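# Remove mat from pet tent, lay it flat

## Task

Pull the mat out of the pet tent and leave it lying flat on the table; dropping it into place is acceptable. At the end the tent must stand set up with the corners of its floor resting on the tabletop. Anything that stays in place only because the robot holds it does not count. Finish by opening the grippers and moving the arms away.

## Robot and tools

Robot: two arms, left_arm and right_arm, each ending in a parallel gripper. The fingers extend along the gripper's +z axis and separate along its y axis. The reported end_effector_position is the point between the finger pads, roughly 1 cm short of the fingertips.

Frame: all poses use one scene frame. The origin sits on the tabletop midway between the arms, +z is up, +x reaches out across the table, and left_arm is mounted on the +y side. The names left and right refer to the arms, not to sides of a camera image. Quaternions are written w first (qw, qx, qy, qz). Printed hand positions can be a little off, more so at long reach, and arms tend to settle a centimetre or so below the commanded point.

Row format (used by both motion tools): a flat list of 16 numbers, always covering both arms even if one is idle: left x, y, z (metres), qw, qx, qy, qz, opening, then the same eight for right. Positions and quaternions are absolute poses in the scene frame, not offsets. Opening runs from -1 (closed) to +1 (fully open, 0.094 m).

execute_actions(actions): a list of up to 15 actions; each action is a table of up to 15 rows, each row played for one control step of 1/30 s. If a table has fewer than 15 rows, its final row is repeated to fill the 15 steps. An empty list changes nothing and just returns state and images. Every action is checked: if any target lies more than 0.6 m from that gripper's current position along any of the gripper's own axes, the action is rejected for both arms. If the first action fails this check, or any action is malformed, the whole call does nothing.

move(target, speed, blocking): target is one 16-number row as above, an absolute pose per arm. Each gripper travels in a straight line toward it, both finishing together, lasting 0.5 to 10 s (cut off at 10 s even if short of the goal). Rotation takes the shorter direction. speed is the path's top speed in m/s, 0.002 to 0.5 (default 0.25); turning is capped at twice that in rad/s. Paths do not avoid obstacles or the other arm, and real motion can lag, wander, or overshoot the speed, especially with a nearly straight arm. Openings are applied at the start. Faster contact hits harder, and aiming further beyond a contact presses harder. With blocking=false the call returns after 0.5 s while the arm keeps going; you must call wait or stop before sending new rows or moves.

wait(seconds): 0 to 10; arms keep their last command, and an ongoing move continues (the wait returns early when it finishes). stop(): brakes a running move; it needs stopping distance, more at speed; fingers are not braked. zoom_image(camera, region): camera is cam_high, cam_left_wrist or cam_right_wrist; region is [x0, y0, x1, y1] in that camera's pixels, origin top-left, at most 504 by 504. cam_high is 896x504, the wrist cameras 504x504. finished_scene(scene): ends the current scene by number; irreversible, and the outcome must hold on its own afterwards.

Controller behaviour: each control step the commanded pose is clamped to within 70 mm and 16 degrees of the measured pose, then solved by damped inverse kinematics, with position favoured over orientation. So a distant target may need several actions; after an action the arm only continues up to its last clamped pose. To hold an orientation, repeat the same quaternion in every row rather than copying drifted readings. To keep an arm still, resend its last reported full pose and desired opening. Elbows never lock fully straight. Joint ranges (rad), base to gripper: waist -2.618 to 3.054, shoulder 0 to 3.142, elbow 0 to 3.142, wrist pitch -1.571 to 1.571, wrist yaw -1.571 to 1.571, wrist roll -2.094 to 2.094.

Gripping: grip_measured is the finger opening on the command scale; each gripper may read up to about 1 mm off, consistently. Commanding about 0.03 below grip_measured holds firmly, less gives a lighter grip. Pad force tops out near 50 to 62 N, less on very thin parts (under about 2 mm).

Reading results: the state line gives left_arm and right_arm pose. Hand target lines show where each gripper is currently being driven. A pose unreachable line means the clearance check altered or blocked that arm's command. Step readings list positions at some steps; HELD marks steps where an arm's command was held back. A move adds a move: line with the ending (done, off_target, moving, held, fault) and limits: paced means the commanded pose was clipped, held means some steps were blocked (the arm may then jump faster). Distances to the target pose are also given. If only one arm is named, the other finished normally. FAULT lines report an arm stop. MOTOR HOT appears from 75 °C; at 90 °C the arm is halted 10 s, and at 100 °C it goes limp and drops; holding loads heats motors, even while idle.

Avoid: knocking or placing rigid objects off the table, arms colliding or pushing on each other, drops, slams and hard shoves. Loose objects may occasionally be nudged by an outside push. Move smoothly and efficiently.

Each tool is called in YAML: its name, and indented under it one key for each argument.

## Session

execute_actions:
  actions: []

Scene clock: 0.00 s.
left_arm: end_effector_position=(+0.4168, +0.3136, +0.4098) grip_measured=+1.000 end_effector_quat_wxyz=(+0.707, -0.033, +0.706, +0.023) | right_arm: end_effector_position=(+0.4171, -0.2236, +0.4025) grip_measured=+1.000 end_effector_quat_wxyz=(+0.697, -0.064, +0.710, +0.075)
Joint positions: left_arm=[-0.004  1.048  1.058 -0.011  0.005 -0.014  0.094] | right_arm=[ 0.001  1.064  1.053 -0.007 -0.009  0.017  0.094]
Joint velocities: left_arm=[-0.012 -0.017  0.012 -0.037 -0.022  0.022  0.   ] | right_arm=[ 0.022 -0.007  0.012 -0.007 -0.022  0.007  0.   ]
Motor temperatures (°C, as the motors report them): left_arm=[19 18 18 20 22 19] | right_arm=[18 23 21 22 21 19]
Hand target (left_arm): +0.414, +0.313, +0.414; +0.709, -0.032, +0.704, +0.023
Hand target (right_arm): +0.415, -0.224, +0.409; +0.702, -0.064, +0.706, +0.075

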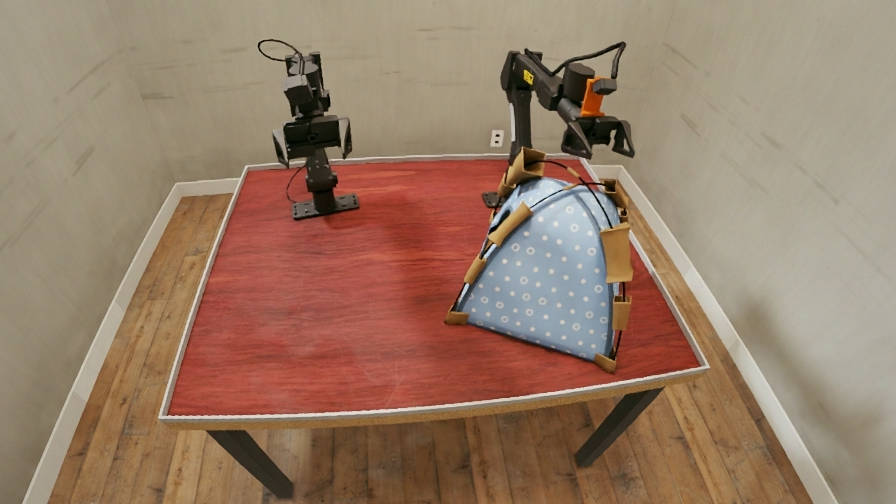

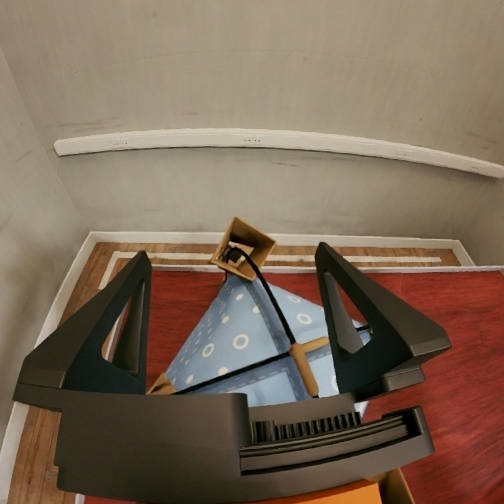

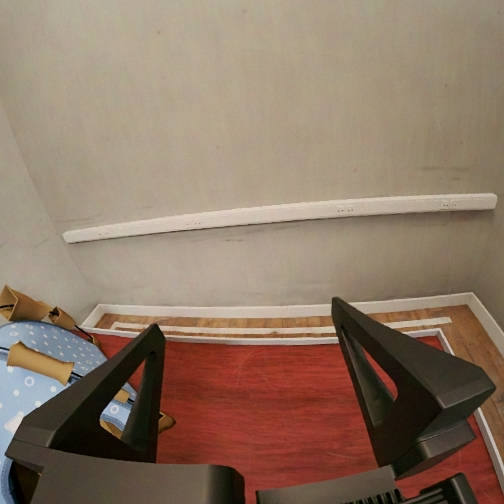

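move:
  target: [0.41,0.285,0.35,0.3,-0.184,0.935,0.049,1,0.33,0.07,0.11,0.061,0.226,0.939,0.252,0.4]
  speed: 0.3

Scene clock: 3.63 s.
left_arm: end_effector_position=(+0.4089, +0.2893, +0.3442) grip_measured=+1.000 end_effector_quat_wxyz=(+0.298, -0.189, +0.934, +0.056) | right_arm: end_effector_position=(+0.3218, +0.0572, +0.0968) grip_measured=+0.402 end_effector_quat_wxyz=(+0.060, +0.240, +0.942, +0.225)
Joint positions: left_arm=[-0.204  1.702  2.196 -1.511 -0.283 -0.435  0.094] | right_arm=[ 0.674  1.868  1.418 -0.659 -0.091  1.381  0.066]
Joint velocities: left_arm=[-0.027 -0.012 -0.007 -0.037  0.022 -0.081  0.   ] | right_arm=[ 0.002 -0.002  0.012  0.022 -0.051  0.022  0.   ]
Motor temperatures (°C, as the motors report them): left_arm=[19 19 19 20 22 19] | right_arm=[18 23 22 23 21 19]
Hand target (left_arm): +0.408, +0.285, +0.349; +0.301, -0.190, +0.933, +0.052
Hand target (right_arm): +0.324, +0.068, +0.109; +0.063, +0.235, +0.939, +0.243
Off the commanded pose (left_arm): 0.007 m, 1 deg.
Off the commanded pose (right_arm): 0.020 m, 4 deg.
move: off_target (right_arm)

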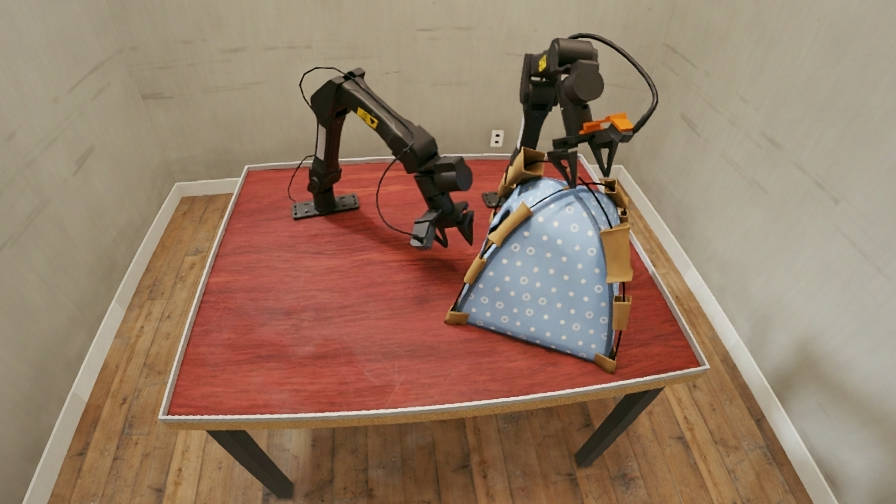

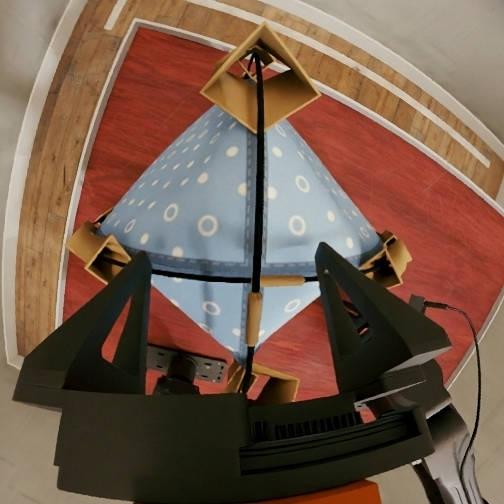

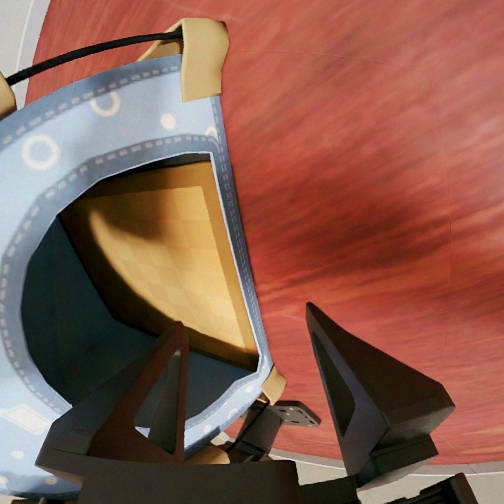

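move:
  target: [0.437,0.288,0.30,0.254,-0.184,0.948,0.049,0.4,0.347,0.112,0.075,0.061,0.226,0.939,0.252,0.4]
  speed: 0.12

Scene clock: 5.07 s.
left_arm: end_effector_position=(+0.4369, +0.2840, +0.3032) grip_measured=+0.401 end_effector_quat_wxyz=(+0.256, -0.185, +0.948, +0.047) | right_arm: end_effector_position=(+0.3453, +0.1019, +0.0665) grip_measured=+0.402 end_effector_quat_wxyz=(+0.059, +0.230, +0.941, +0.239)
Joint positions: left_arm=[-0.187  1.794  2.16  -1.459 -0.232 -0.43   0.066] | right_arm=[ 0.693  2.061  1.555 -0.575 -0.099  1.384  0.066]
Joint velocities: left_arm=[ 0.007  0.002  0.002 -0.022 -0.022  0.037 -0.   ] | right_arm=[-0.007 -0.012  0.007 -0.007 -0.022 -0.007  0.   ]
Motor temperatures (°C, as the motors report them): left_arm=[19 19 19 21 22 19] | right_arm=[18 24 23 23 21 19]
Hand target (left_arm): +0.437, +0.288, +0.300; +0.254, -0.184, +0.948, +0.050
Hand target (right_arm): +0.346, +0.112, +0.074; +0.061, +0.225, +0.939, +0.252
Off the commanded pose (left_arm): 0.005 m, 0 deg.
Off the commanded pose (right_arm): 0.013 m, 2 deg.
move: off_target (right_arm)

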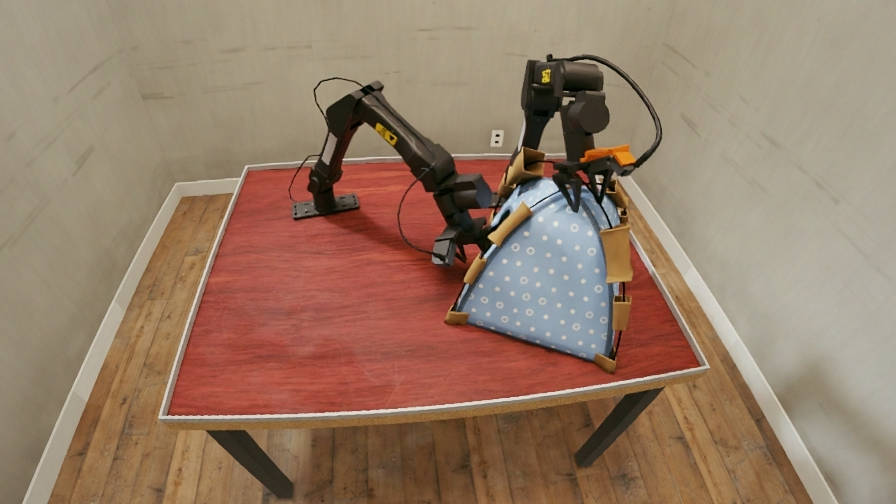

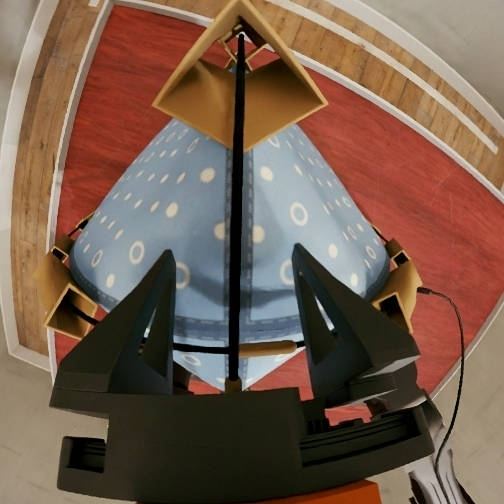

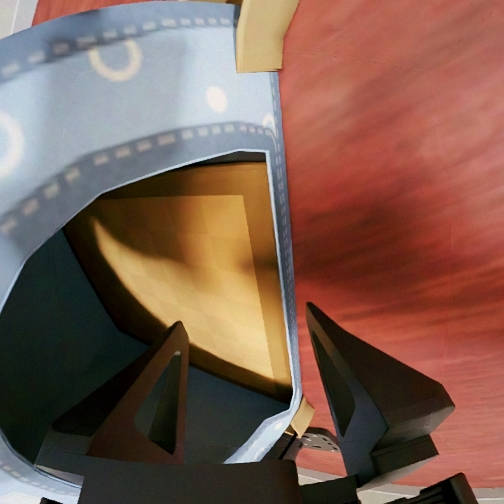

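move:
  target: [0.437,0.286,0.292,0.254,-0.184,0.948,0.049,-1,0.355,0.135,0.07,0.061,0.226,0.939,0.252,0.4]
  speed: 0.08

Scene clock: 6.13 s.
left_arm: end_effector_position=(+0.4419, +0.2826, +0.3018) grip_measured=-0.980 end_effector_quat_wxyz=(+0.269, -0.181, +0.945, +0.042) | right_arm: end_effector_position=(+0.3552, +0.1300, +0.0659) grip_measured=+0.402 end_effector_quat_wxyz=(+0.060, +0.227, +0.939, +0.251)
Joint positions: left_arm=[-0.187  1.774  2.112 -1.401 -0.227 -0.42   0.001] | right_arm=[ 0.712  2.153  1.682 -0.586 -0.099  1.4    0.066]
Joint velocities: left_arm=[ 0.002  0.022 -0.002 -0.022 -0.007  0.007 -0.   ] | right_arm=[-0.012 -0.002  0.002  0.007  0.051  0.022  0.001]
Motor temperatures (°C, as the motors report them): left_arm=[19 19 19 21 22 19] | right_arm=[18 24 23 23 21 19]
Hand target (left_arm): +0.437, +0.286, +0.292; +0.254, -0.184, +0.948, +0.049
Hand target (right_arm): +0.355, +0.135, +0.069; +0.061, +0.226, +0.939, +0.252
Off the commanded pose (left_arm): 0.012 m, 2 deg.
Off the commanded pose (right_arm): 0.006 m, 0 deg.
move: off_target (left_arm)

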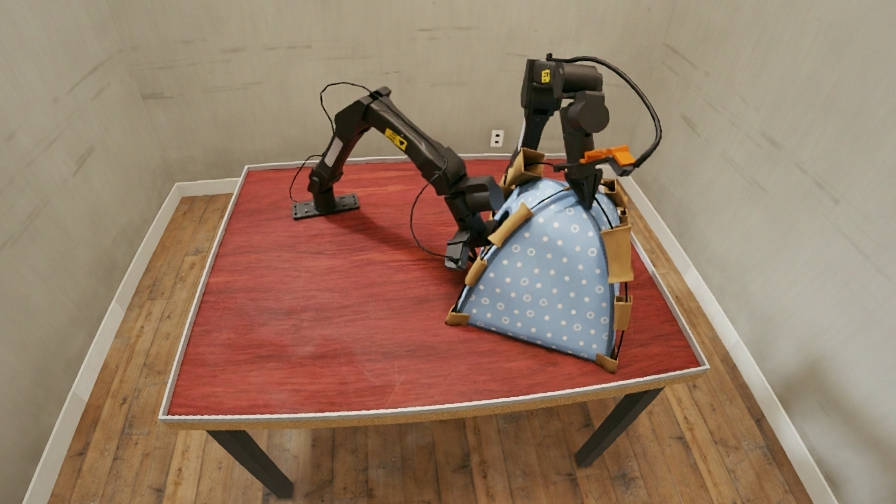

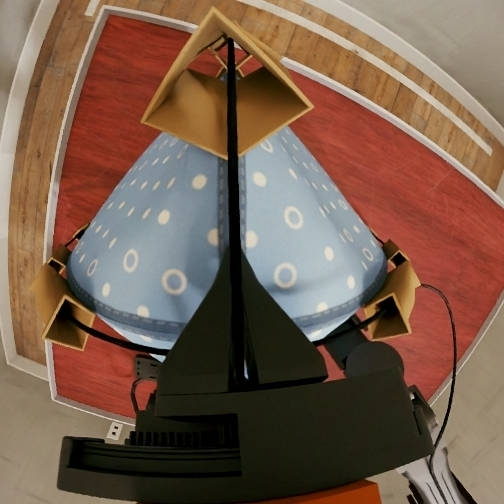

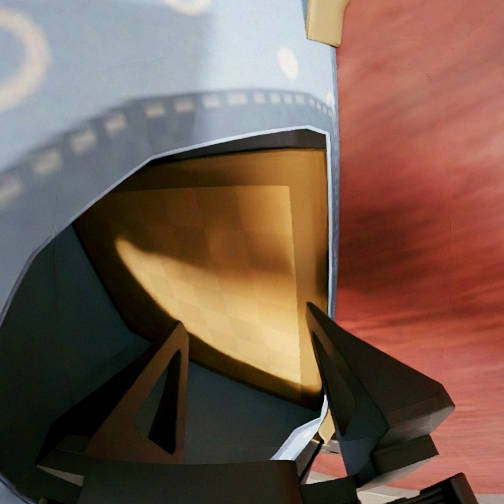

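move:
  target: [0.437,0.286,0.292,0.254,-0.184,0.948,0.049,-1,0.351,0.127,0.036,0.061,0.226,0.939,0.252,0.4]
  speed: 0.06

Scene clock: 7.70 s.
left_arm: end_effector_position=(+0.4422, +0.2826, +0.3020) grip_measured=-0.980 end_effector_quat_wxyz=(+0.270, -0.181, +0.945, +0.042) | right_arm: end_effector_position=(+0.3540, +0.1285, +0.0460) grip_measured=+0.402 end_effector_quat_wxyz=(+0.064, +0.226, +0.936, +0.261)
Joint positions: left_arm=[-0.187  1.774  2.112 -1.4   -0.227 -0.419  0.001] | right_arm=[ 0.712  2.153  1.589 -0.472 -0.099  1.401  0.066]
Joint velocities: left_arm=[-0.007 -0.007  0.012  0.051  0.037 -0.066 -0.001] | right_arm=[-0.022 -0.012 -0.007 -0.037 -0.037  0.022 -0.001]
Motor temperatures (°C, as the motors report them): left_arm=[19 19 19 21 22 19] | right_arm=[18 25 23 23 21 19]
Hand target (left_arm): +0.437, +0.286, +0.292; +0.254, -0.184, +0.948, +0.049
Hand target (right_arm): +0.351, +0.127, +0.036; +0.061, +0.226, +0.939, +0.252
Off the commanded pose (left_arm): 0.012 m, 2 deg.
Off the commanded pose (right_arm): 0.011 m, 1 deg.
move: off_target (left_arm, right_arm)

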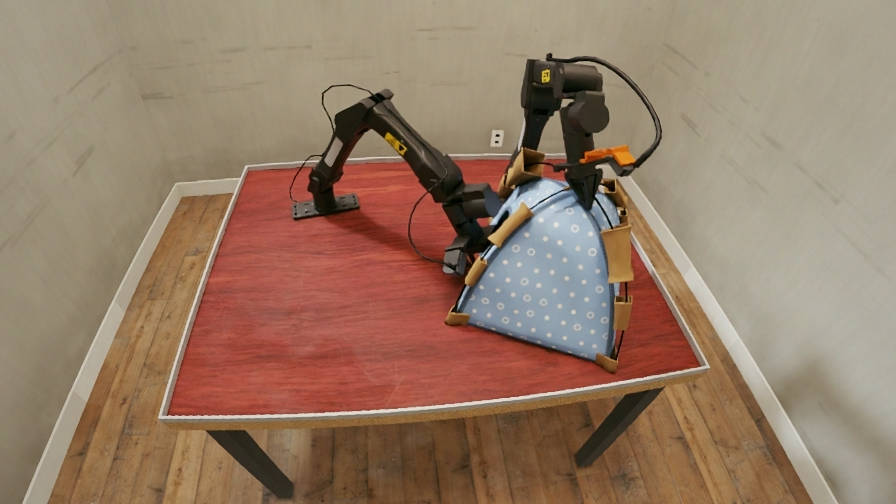

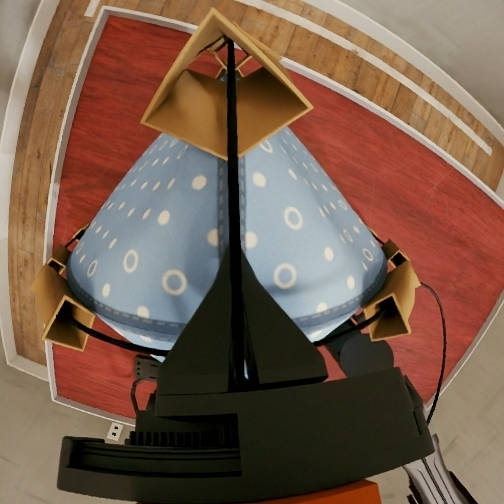

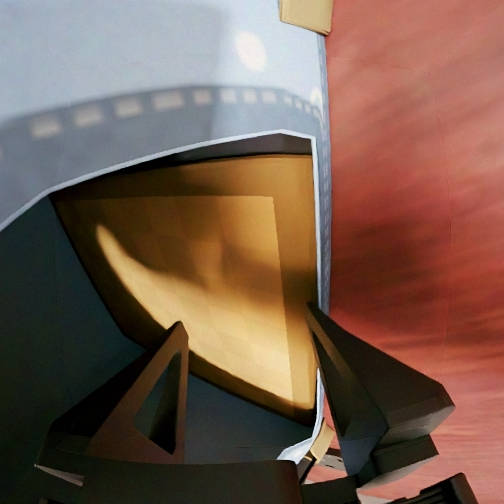

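move:
  target: [0.437,0.286,0.292,0.254,-0.184,0.948,0.049,-1,0.352,0.13,0.005,0.061,0.226,0.939,0.252,0.4]
  speed: 0.05

Scene clock: 9.13 s.
left_arm: end_effector_position=(+0.4424, +0.2826, +0.3021) grip_measured=-0.980 end_effector_quat_wxyz=(+0.270, -0.181, +0.945, +0.042) | right_arm: end_effector_position=(+0.3613, +0.1376, +0.0346) grip_measured=+0.401 end_effector_quat_wxyz=(+0.074, +0.224, +0.930, +0.282)
Joint positions: left_arm=[-0.187  1.774  2.112 -1.399 -0.227 -0.419  0.001] | right_arm=[ 0.712  2.181  1.56  -0.365 -0.099  1.401  0.066]
Joint velocities: left_arm=[-0.012 -0.002 -0.012  0.051  0.022 -0.022 -0.   ] | right_arm=[-0.002 -0.002 -0.017  0.007 -0.037  0.022 -0.   ]
Motor temperatures (°C, as the motors report them): left_arm=[19 19 19 21 22 19] | right_arm=[18 25 23 23 21 19]
Hand target (left_arm): +0.437, +0.286, +0.292; +0.254, -0.184, +0.948, +0.049
Hand target (right_arm): +0.351, +0.129, +0.006; +0.061, +0.226, +0.939, +0.252
Off the commanded pose (left_arm): 0.012 m, 2 deg.
Off the commanded pose (right_arm): 0.032 m, 4 deg.
move: off_target (left_arm, right_arm)

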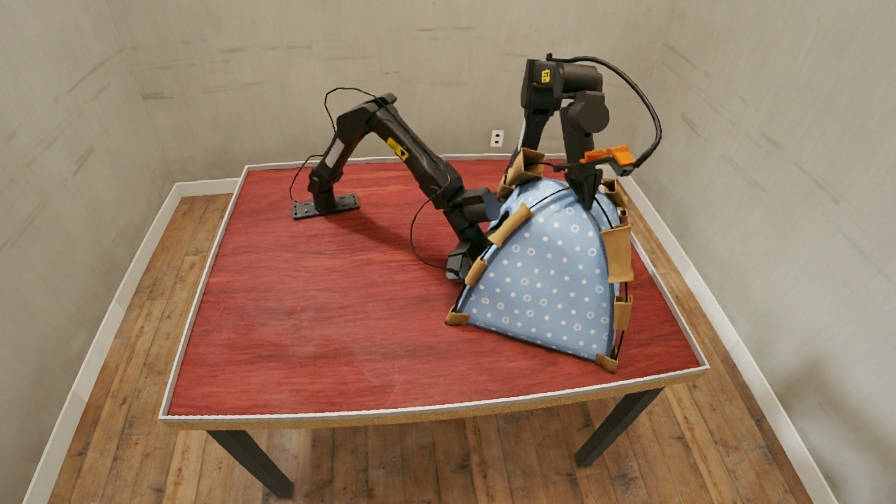

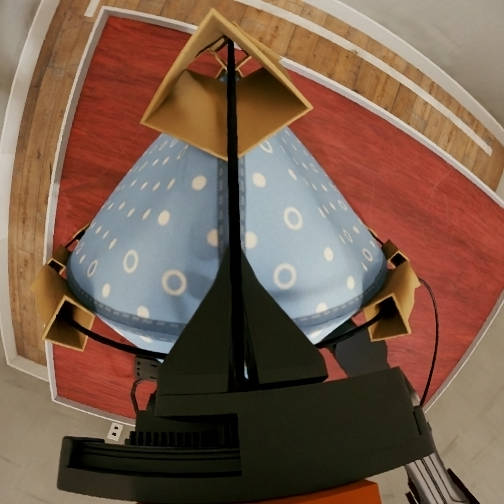

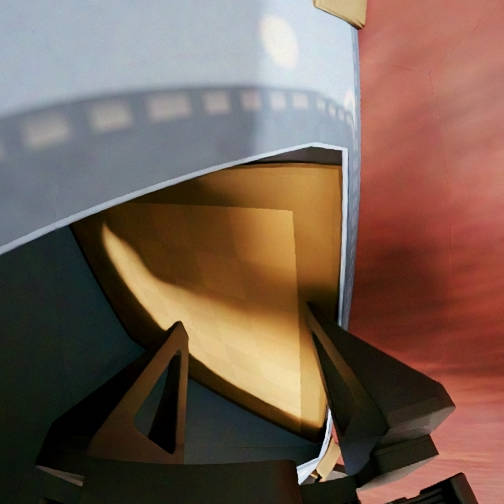

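The fingertip landed on the mat's border. I'll use it to shove the mat inward and open a gap at the sill.

move:
  target: [0.437,0.286,0.292,0.254,-0.184,0.948,0.049,-1,0.37,0.165,0.005,0.061,0.226,0.939,0.252,0.4]
  speed: 0.05

Scene clock: 10.57 s.
left_arm: end_effector_position=(+0.4425, +0.2826, +0.3022) grip_measured=-0.980 end_effector_quat_wxyz=(+0.270, -0.181, +0.945, +0.042) | right_arm: end_effector_position=(+0.3809, +0.1671, +0.0344) grip_measured=+0.401 end_effector_quat_wxyz=(+0.075, +0.229, +0.927, +0.287)
Joint positions: left_arm=[-0.187  1.774  2.112 -1.399 -0.227 -0.418  0.001] | right_arm=[ 0.719  2.308  1.767 -0.433 -0.094  1.42   0.066]
Joint velocities: left_arm=[-0.002 -0.012  0.012 -0.022 -0.037 -0.022 -0.001] | right_arm=[ 0.002  0.012  0.022 -0.022 -0.007 -0.022 -0.   ]
Motor temperatures (°C, as the motors report them): left_arm=[19 20 19 21 22 19] | right_arm=[18 26 23 23 21 19]
Hand target (left_arm): +0.437, +0.286, +0.292; +0.254, -0.184, +0.948, +0.049
Hand target (right_arm): +0.369, +0.163, +0.006; +0.062, +0.226, +0.939, +0.252
Off the commanded pose (left_arm): 0.012 m, 2 deg.
Off the commanded pose (right_arm): 0.031 m, 5 deg.
move: off_target (left_arm, right_arm)

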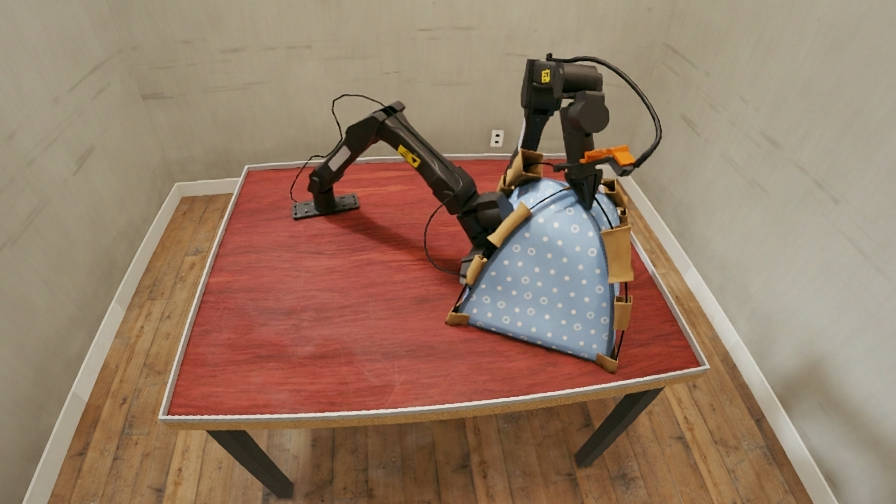

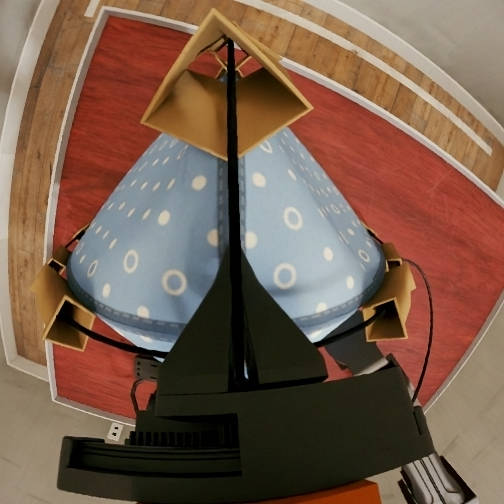

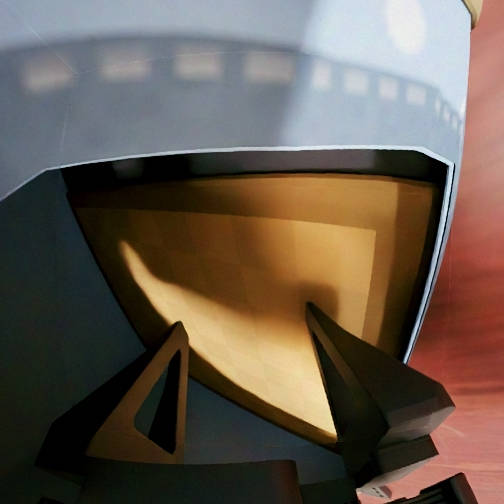

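move:
  target: [0.437,0.286,0.292,0.254,-0.184,0.948,0.049,-1,0.348,0.122,0.025,0.05,0.228,0.949,0.21,0.4]
  speed: 0.06

move:
  target: [0.437,0.286,0.292,0.254,-0.184,0.948,0.049,-1,0.343,0.112,0.0,0.05,0.228,0.949,0.21,0.4]
  speed: 0.04

Scene clock: 12.87 s.
left_arm: end_effector_position=(+0.4425, +0.2825, +0.3022) grip_measured=-0.980 end_effector_quat_wxyz=(+0.271, -0.180, +0.945, +0.041) | right_arm: end_effector_position=(+0.3570, +0.1366, +0.0325) grip_measured=+0.401 end_effector_quat_wxyz=(+0.055, +0.229, +0.942, +0.238)
Joint positions: left_arm=[-0.187  1.774  2.112 -1.398 -0.226 -0.418  0.001] | right_arm=[ 0.719  2.233  1.691 -0.542 -0.094  1.407  0.066]
Joint velocities: left_arm=[-0.002 -0.012  0.027 -0.081 -0.051 -0.037  0.001] | right_arm=[-0.017  0.002 -0.027  0.007 -0.11  -0.007  0.   ]
Motor temperatures (°C, as the motors report them): left_arm=[19 20 19 21 22 19] | right_arm=[18 27 23 23 21 19]
Hand target (left_arm): +0.437, +0.286, +0.292; +0.254, -0.184, +0.948, +0.049
Hand target (right_arm): +0.348, +0.122, +0.026; +0.051, +0.229, +0.949, +0.210
Off the commanded pose (left_arm): 0.012 m, 2 deg.
Off the commanded pose (right_arm): 0.019 m, 3 deg.
move: off_target (left_arm, right_arm)

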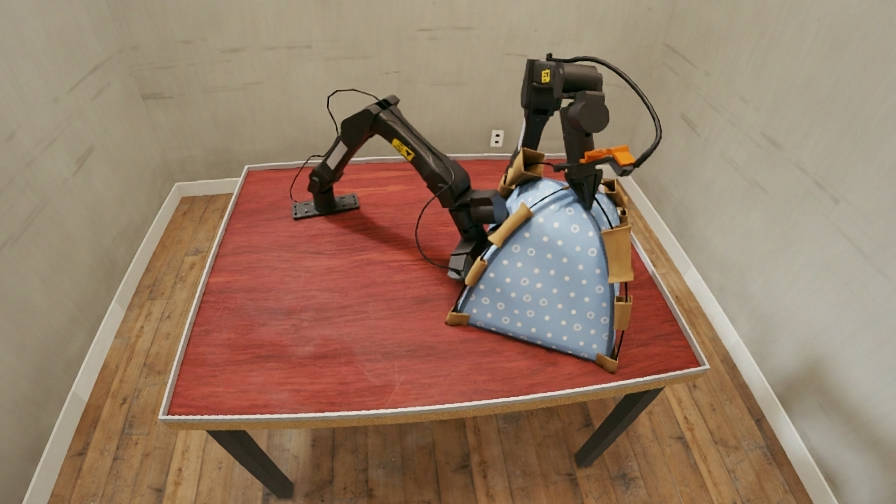

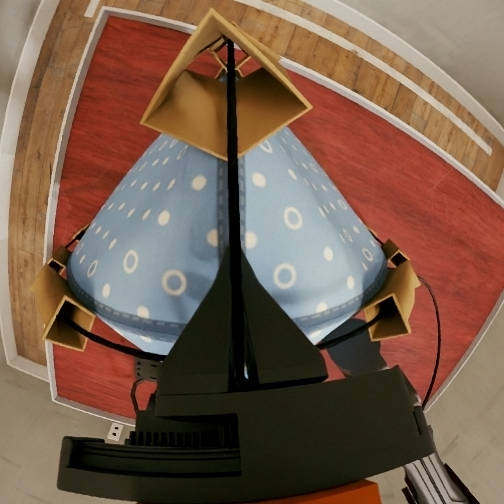

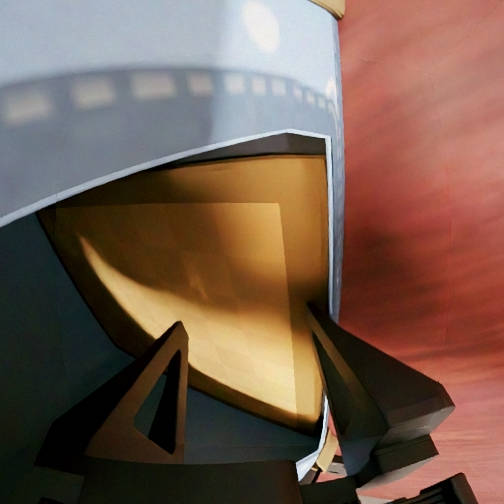

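Scene clock: 14.17 s.
left_arm: end_effector_position=(+0.4425, +0.2825, +0.3022) grip_measured=-0.980 end_effector_quat_wxyz=(+0.271, -0.180, +0.945, +0.041) | right_arm: end_effector_position=(+0.3563, +0.1357, +0.0319) grip_measured=+0.401 end_effector_quat_wxyz=(+0.067, +0.224, +0.936, +0.263)
Joint positions: left_arm=[-0.187  1.774  2.112 -1.398 -0.226 -0.418  0.001] | right_arm=[ 0.719  2.193  1.593 -0.429 -0.094  1.402  0.066]
Joint velocities: left_arm=[ 0.002 -0.007 -0.012 -0.066  0.037  0.007 -0.   ] | right_arm=[ 0.007 -0.012 -0.002  0.037  0.007 -0.095 -0.001]
Motor temperatures (°C, as the motors report them): left_arm=[19 20 19 21 22 19] | right_arm=[18 27 23 23 21 19]
Hand target (left_arm): +0.437, +0.286, +0.292; +0.254, -0.184, +0.948, +0.049
Hand target (right_arm): +0.343, +0.112, +0.002; +0.050, +0.228, +0.949, +0.210
Off the commanded pose (left_arm): 0.012 m, 2 deg.
Off the commanded pose (right_arm): 0.042 m, 7 deg.
move: off_target (left_arm, right_arm)

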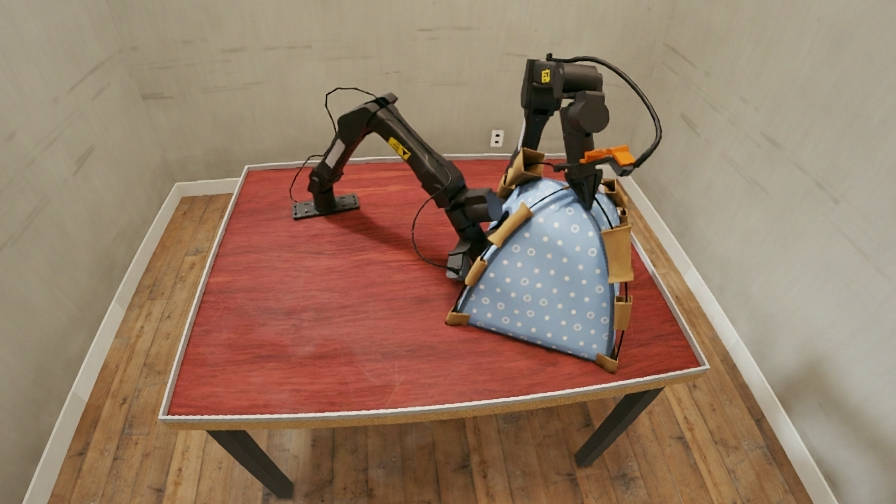

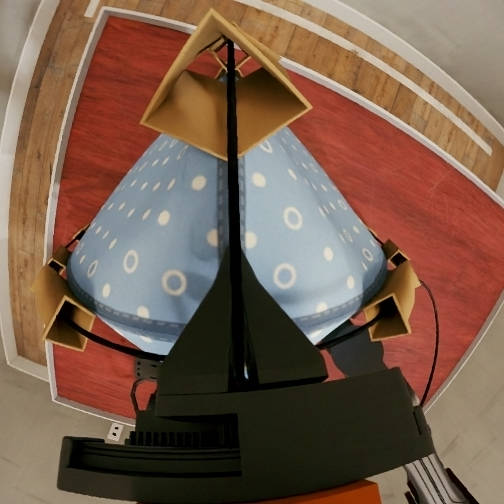

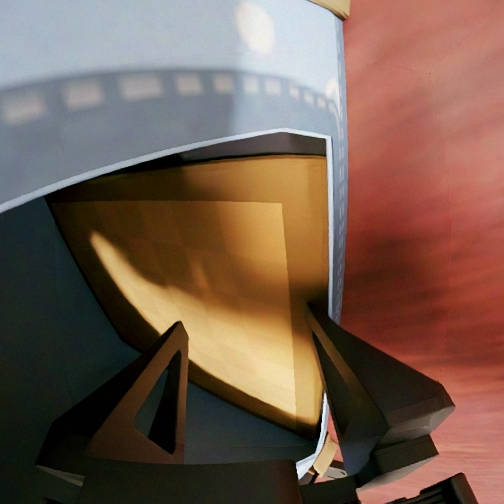

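move:
  target: [0.437,0.286,0.292,0.254,-0.184,0.948,0.049,-1,0.35,0.124,0.045,0.03,0.232,0.964,0.127,0.0]
  speed: 0.1

move:
  target: [0.437,0.286,0.292,0.254,-0.184,0.948,0.049,-1,0.35,0.124,0.027,0.03,0.232,0.964,0.127,0.0]
  speed: 0.05

Scene clock: 16.87 s.
left_arm: end_effector_position=(+0.4425, +0.2825, +0.3022) grip_measured=-0.980 end_effector_quat_wxyz=(+0.271, -0.180, +0.945, +0.041) | right_arm: end_effector_position=(+0.3512, +0.1189, +0.0422) grip_measured=+0.002 end_effector_quat_wxyz=(+0.025, +0.240, +0.962, +0.128)
Joint positions: left_arm=[-0.187  1.774  2.112 -1.398 -0.226 -0.418  0.001] | right_arm=[ 0.719  2.36   2.032 -0.987 -0.058  1.402  0.047]
Joint velocities: left_arm=[-0.002  0.002 -0.012 -0.007 -0.022 -0.007  0.   ] | right_arm=[-0.002 -0.007  0.002 -0.022  0.007 -0.051 -0.   ]
Motor temperatures (°C, as the motors report them): left_arm=[19 20 19 21 22 19] | right_arm=[18 28 24 23 21 19]
Hand target (left_arm): +0.437, +0.286, +0.292; +0.254, -0.184, +0.948, +0.049
Hand target (right_arm): +0.350, +0.124, +0.045; +0.032, +0.234, +0.963, +0.127
Off the commanded pose (left_arm): 0.012 m, 2 deg.
Off the commanded pose (right_arm): 0.006 m, 1 deg.
move: off_target (left_arm)

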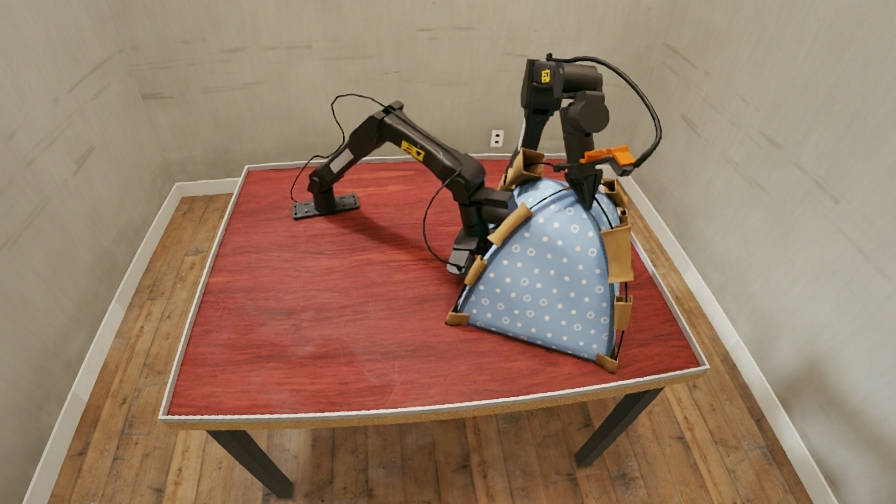

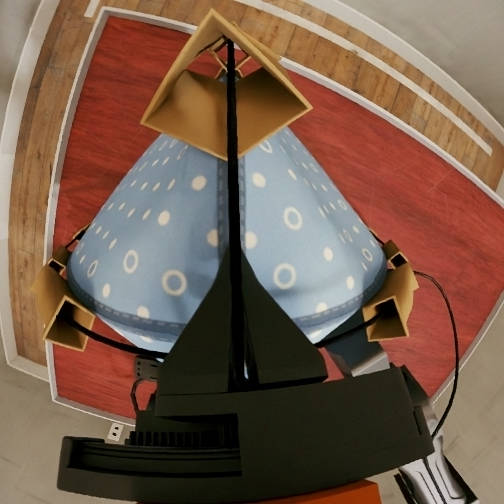

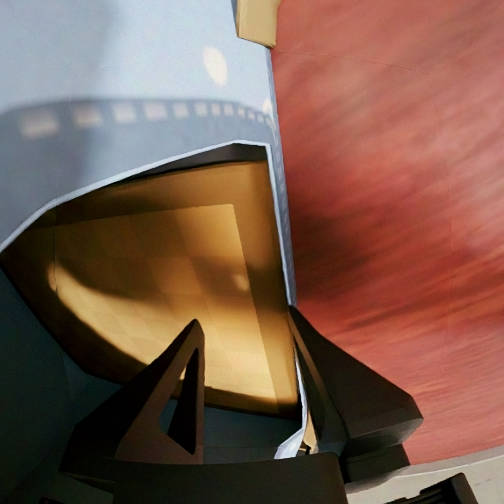

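Scene clock: 17.80 s.
left_arm: end_effector_position=(+0.4425, +0.2825, +0.3022) grip_measured=-0.980 end_effector_quat_wxyz=(+0.271, -0.180, +0.945, +0.041) | right_arm: end_effector_position=(+0.3566, +0.1257, +0.0375) grip_measured=+0.002 end_effector_quat_wxyz=(+0.031, +0.239, +0.960, +0.140)
Joint positions: left_arm=[-0.187  1.774  2.112 -1.398 -0.226 -0.417  0.001] | right_arm=[ 0.719  2.375  2.032 -0.946 -0.058  1.402  0.047]
Joint velocities: left_arm=[-0.002  0.002 -0.012 -0.022 -0.066  0.007 -0.001] | right_arm=[-0.002 -0.002  0.007 -0.037 -0.066 -0.066 -0.   ]
Motor temperatures (°C, as the motors report them): left_arm=[19 20 19 21 22 19] | right_arm=[18 28 24 23 21 19]
Hand target (left_arm): +0.437, +0.286, +0.292; +0.254, -0.184, +0.948, +0.049
Hand target (right_arm): +0.350, +0.124, +0.027; +0.030, +0.232, +0.964, +0.127
Off the commanded pose (left_arm): 0.012 m, 2 deg.
Off the commanded pose (right_arm): 0.013 m, 2 deg.
move: off_target (left_arm, right_arm)

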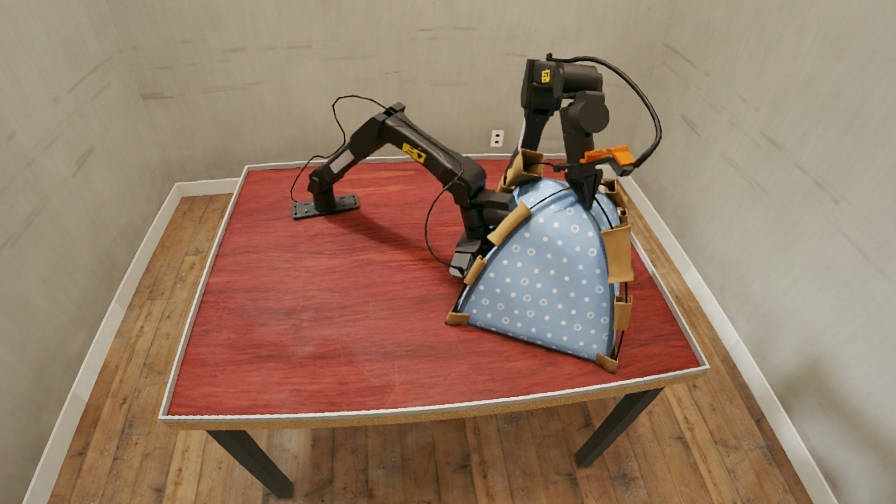

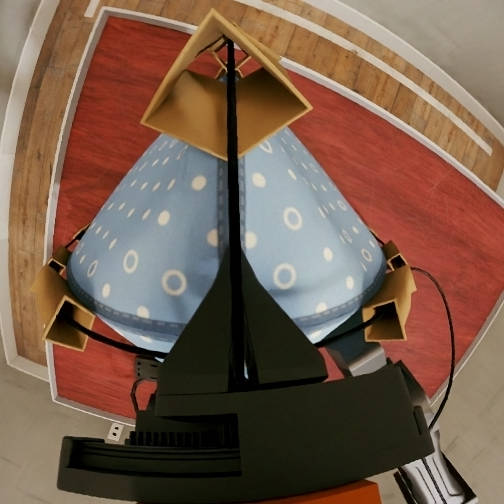

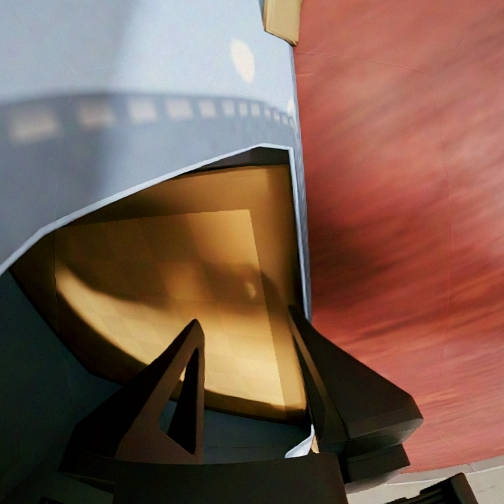

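execute_actions:
  actions:
    - [[0.437,0.286,0.292,0.254,-0.184,0.948,0.049,-1,0.349,0.122,0.017,0.03,0.232,0.964,0.127,0.05]]
    - [[0.437,0.286,0.292,0.254,-0.184,0.948,0.049,-1,0.349,0.122,0.015,0.03,0.232,0.964,0.127,0.3]]
    - [[0.437,0.286,0.292,0.254,-0.184,0.948,0.049,-1,0.349,0.122,0.0,0.03,0.232,0.964,0.127,0.3]]

Scene clock: 19.87 s.
left_arm: end_effector_position=(+0.4425, +0.2825, +0.3022) grip_measured=-0.980 end_effector_quat_wxyz=(+0.271, -0.180, +0.945, +0.041) | right_arm: end_effector_position=(+0.3571, +0.1264, +0.0179) grip_measured=+0.298 end_effector_quat_wxyz=(+0.033, +0.239, +0.959, +0.146)
Joint positions: left_arm=[-0.187  1.774  2.112 -1.398 -0.226 -0.417  0.001] | right_arm=[ 0.719  2.378  1.954 -0.852 -0.058  1.402  0.061]
Joint velocities: left_arm=[-0.007 -0.007  0.002  0.051  0.022 -0.051  0.001] | right_arm=[ 0.007 -0.007 -0.017  0.007 -0.007 -0.081 -0.001]
Motor temperatures (°C, as the motors report them): left_arm=[19 21 19 21 22 19] | right_arm=[18 29 23 23 21 19]
Hand target (left_arm): +0.437, +0.286, +0.292; +0.254, -0.184, +0.948, +0.049
Hand target (right_arm): +0.349, +0.122, +0.000; +0.030, +0.232, +0.964, +0.127
Off the commanded pose (left_arm): 0.012 m, 2 deg.
Off the commanded pose (right_arm): 0.020 m, 2 deg.
Step readings (end_effector_position; steps 1 to 15: 1st action; 16 to 30: 2nd action; 31 to 45: 3rd action):
0: left_arm (+0.4425, +0.2825, +0.3022) | right_arm (+0.3566, +0.1258, +0.0375)
1: left_arm (+0.4425, +0.2825, +0.3022) | right_arm (+0.3565, +0.1256, +0.0356)
2: left_arm (+0.4425, +0.2825, +0.3022) | right_arm (+0.3562, +0.1252, +0.0333)
4: left_arm (+0.4425, +0.2825, +0.3022) | right_arm (+0.3539, +0.1223, +0.0264)
8: left_arm (+0.4425, +0.2825, +0.3022) | right_arm (+0.3521, +0.1200, +0.0199)
15: left_arm (+0.4425, +0.2825, +0.3022) | right_arm (+0.3533, +0.1216, +0.0204)
16: left_arm (+0.4425, +0.2825, +0.3022) | right_arm (+0.3534, +0.1217, +0.0205)
17: left_arm (+0.4425, +0.2825, +0.3022) | right_arm (+0.3542, +0.1226, +0.0208)
19: left_arm (+0.4425, +0.2825, +0.3022) | right_arm (+0.3552, +0.1239, +0.0213)
23: left_arm (+0.4425, +0.2825, +0.3022) | right_arm (+0.3554, +0.1241, +0.0214)
30: left_arm (+0.4425, +0.2825, +0.3022) | right_arm (+0.3554, +0.1241, +0.0214)
31: left_arm (+0.4425, +0.2825, +0.3022) | right_arm (+0.3554, +0.1242, +0.0200)
32: left_arm (+0.4425, +0.2825, +0.3022) | right_arm (+0.3557, +0.1246, +0.0185)
34: left_arm (+0.4425, +0.2825, +0.3022) | right_arm (+0.3564, +0.1255, +0.0180)
38: left_arm (+0.4425, +0.2825, +0.3022) | right_arm (+0.3571, +0.1263, +0.0179)
45: end_effector_position above

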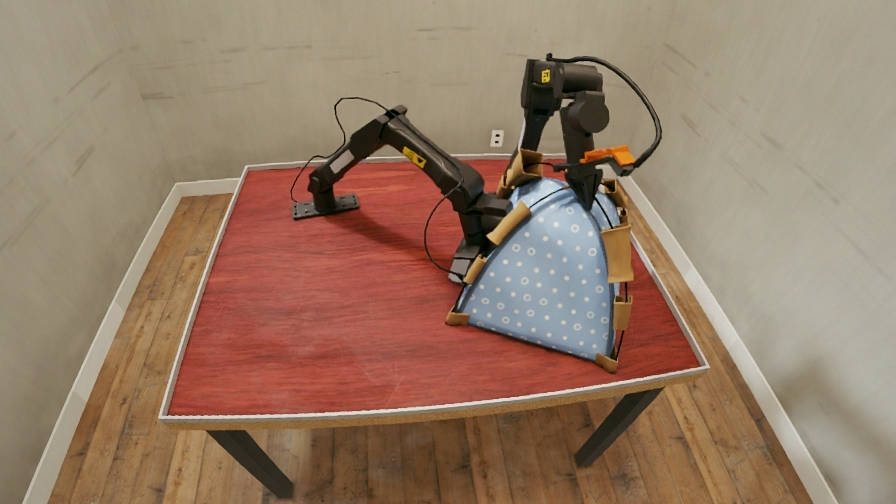

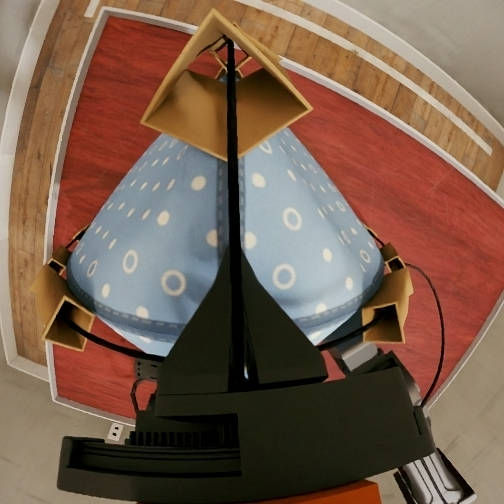

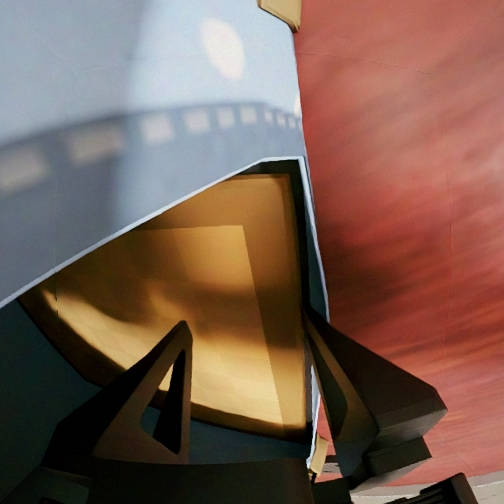

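The tip is in the gap. I'll close gradually, tilting the gripper back to the angle that worked in scene 1.

execute_actions:
  actions:
    - [[0.437,0.286,0.292,0.254,-0.184,0.948,0.049,-1,0.35,0.124,0.0,0.04,0.23,0.957,0.169,0.15]]
    - [[0.437,0.286,0.292,0.254,-0.184,0.948,0.049,-1,0.351,0.126,-0.003,0.05,0.228,0.949,0.21,-0.1]]
    - [[0.437,0.286,0.292,0.254,-0.184,0.948,0.049,-1,0.352,0.128,-0.005,0.061,0.226,0.939,0.252,-0.4]]
    - [[0.437,0.286,0.292,0.254,-0.184,0.948,0.049,-1,0.352,0.128,-0.007,0.061,0.226,0.939,0.252,-0.7]]
    - [[0.437,0.286,0.292,0.254,-0.184,0.948,0.049,-1,0.352,0.128,-0.005,0.061,0.226,0.939,0.252,-1]]

Scene clock: 22.87 s.
left_arm: end_effector_position=(+0.4425, +0.2825, +0.3022) grip_measured=-0.980 end_effector_quat_wxyz=(+0.271, -0.180, +0.945, +0.041) | right_arm: end_effector_position=(+0.3598, +0.1383, +0.0144) grip_measured=-0.884 end_effector_quat_wxyz=(+0.076, +0.222, +0.931, +0.278)
Joint positions: left_arm=[-0.187  1.774  2.112 -1.398 -0.226 -0.417  0.001] | right_arm=[ 0.718  2.215  1.533 -0.311 -0.091  1.4    0.005]
Joint velocities: left_arm=[ 0.002 -0.012 -0.007  0.007  0.022 -0.037  0.   ] | right_arm=[ 0.012  0.002  0.007  0.066 -0.037 -0.081 -0.001]
Motor temperatures (°C, as the motors report them): left_arm=[19 21 19 21 22 19] | right_arm=[18 29 23 23 21 19]
Hand target (left_arm): +0.437, +0.286, +0.292; +0.254, -0.184, +0.948, +0.049
Hand target (right_arm): +0.352, +0.128, -0.004; +0.061, +0.227, +0.939, +0.252
Off the commanded pose (left_arm): 0.012 m, 2 deg.
Off the commanded pose (right_arm): 0.023 m, 4 deg.
Step readings (end_effector_position; steps 1 to 15: 1st action; 16 to 30: 2nd action; 31 to 45: 3rd action; 46 to 60: 4th action; 61 to 75: 5th action):
0: left_arm (+0.4425, +0.2825, +0.3022) | right_arm (+0.3571, +0.1264, +0.0179)
1: left_arm (+0.4425, +0.2825, +0.3022) | right_arm (+0.3572, +0.1265, +0.0170)
2: left_arm (+0.4425, +0.2825, +0.3022) | right_arm (+0.3561, +0.1251, +0.0171)
4: left_arm (+0.4425, +0.2825, +0.3022) | right_arm (+0.3555, +0.1243, +0.0176)
8: left_arm (+0.4425, +0.2825, +0.3022) | right_arm (+0.3556, +0.1245, +0.0178)
15: left_arm (+0.4425, +0.2825, +0.3022) | right_arm (+0.3572, +0.1270, +0.0184)
16: left_arm (+0.4425, +0.2825, +0.3022) | right_arm (+0.3574, +0.1278, +0.0178)
17: left_arm (+0.4425, +0.2825, +0.3022) | right_arm (+0.3566, +0.1271, +0.0161)
19: left_arm (+0.4425, +0.2825, +0.3022) | right_arm (+0.3560, +0.1263, +0.0165)
23: left_arm (+0.4425, +0.2825, +0.3022) | right_arm (+0.3569, +0.1279, +0.0172)
30: left_arm (+0.4425, +0.2825, +0.3022) | right_arm (+0.3589, +0.1324, +0.0184)
31: left_arm (+0.4425, +0.2825, +0.3022) | right_arm (+0.3591, +0.1332, +0.0176)
32: left_arm (+0.4425, +0.2825, +0.3022) | right_arm (+0.3580, +0.1325, +0.0149)
34: left_arm (+0.4425, +0.2825, +0.3022) | right_arm (+0.3578, +0.1322, +0.0149)
38: left_arm (+0.4425, +0.2825, +0.3022) | right_arm (+0.3590, +0.1349, +0.0154)
45: left_arm (+0.4425, +0.2825, +0.3022) | right_arm (+0.3599, +0.1373, +0.0159)
46: left_arm (+0.4425, +0.2825, +0.3022) | right_arm (+0.3601, +0.1375, +0.0158)
47: left_arm (+0.4425, +0.2825, +0.3022) | right_arm (+0.3599, +0.1376, +0.0154)
49: left_arm (+0.4425, +0.2825, +0.3022) | right_arm (+0.3591, +0.1368, +0.0135)
53: left_arm (+0.4425, +0.2825, +0.3022) | right_arm (+0.3592, +0.1371, +0.0136)
60: left_arm (+0.4425, +0.2825, +0.3022) | right_arm (+0.3592, +0.1371, +0.0136)
61: left_arm (+0.4425, +0.2825, +0.3022) | right_arm (+0.3593, +0.1373, +0.0137)
62: left_arm (+0.4425, +0.2825, +0.3022) | right_arm (+0.3599, +0.1382, +0.0144)
64: left_arm (+0.4425, +0.2825, +0.3022) | right_arm (+0.3598, +0.1383, +0.0144)
68: left_arm (+0.4425, +0.2825, +0.3022) | right_arm (+0.3598, +0.1383, +0.0144)
75: end_effector_position above

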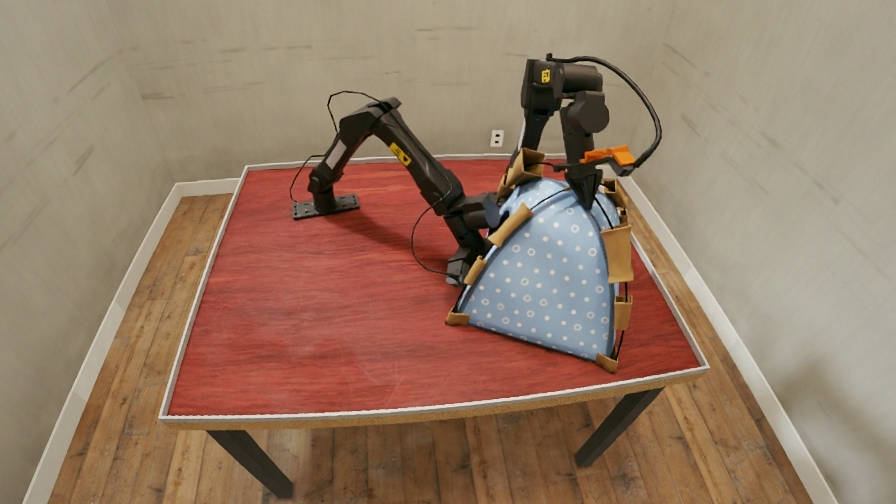

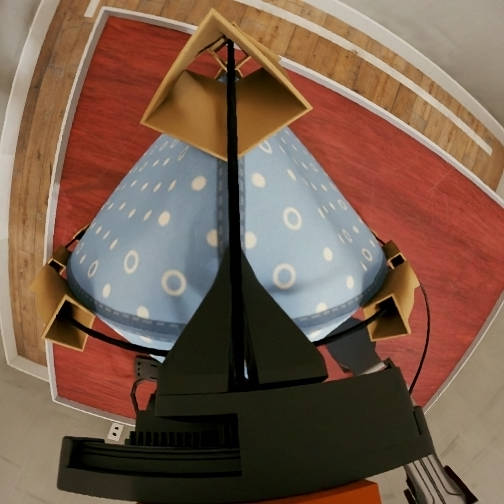

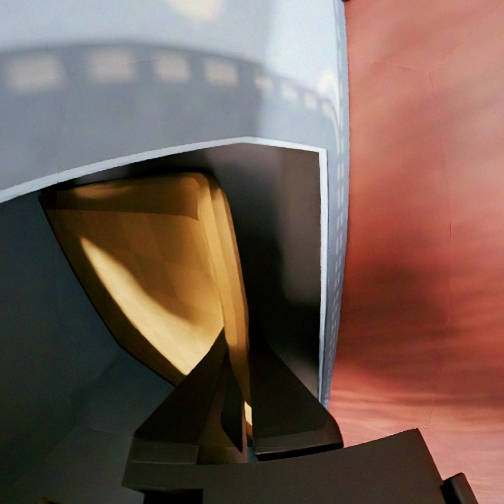

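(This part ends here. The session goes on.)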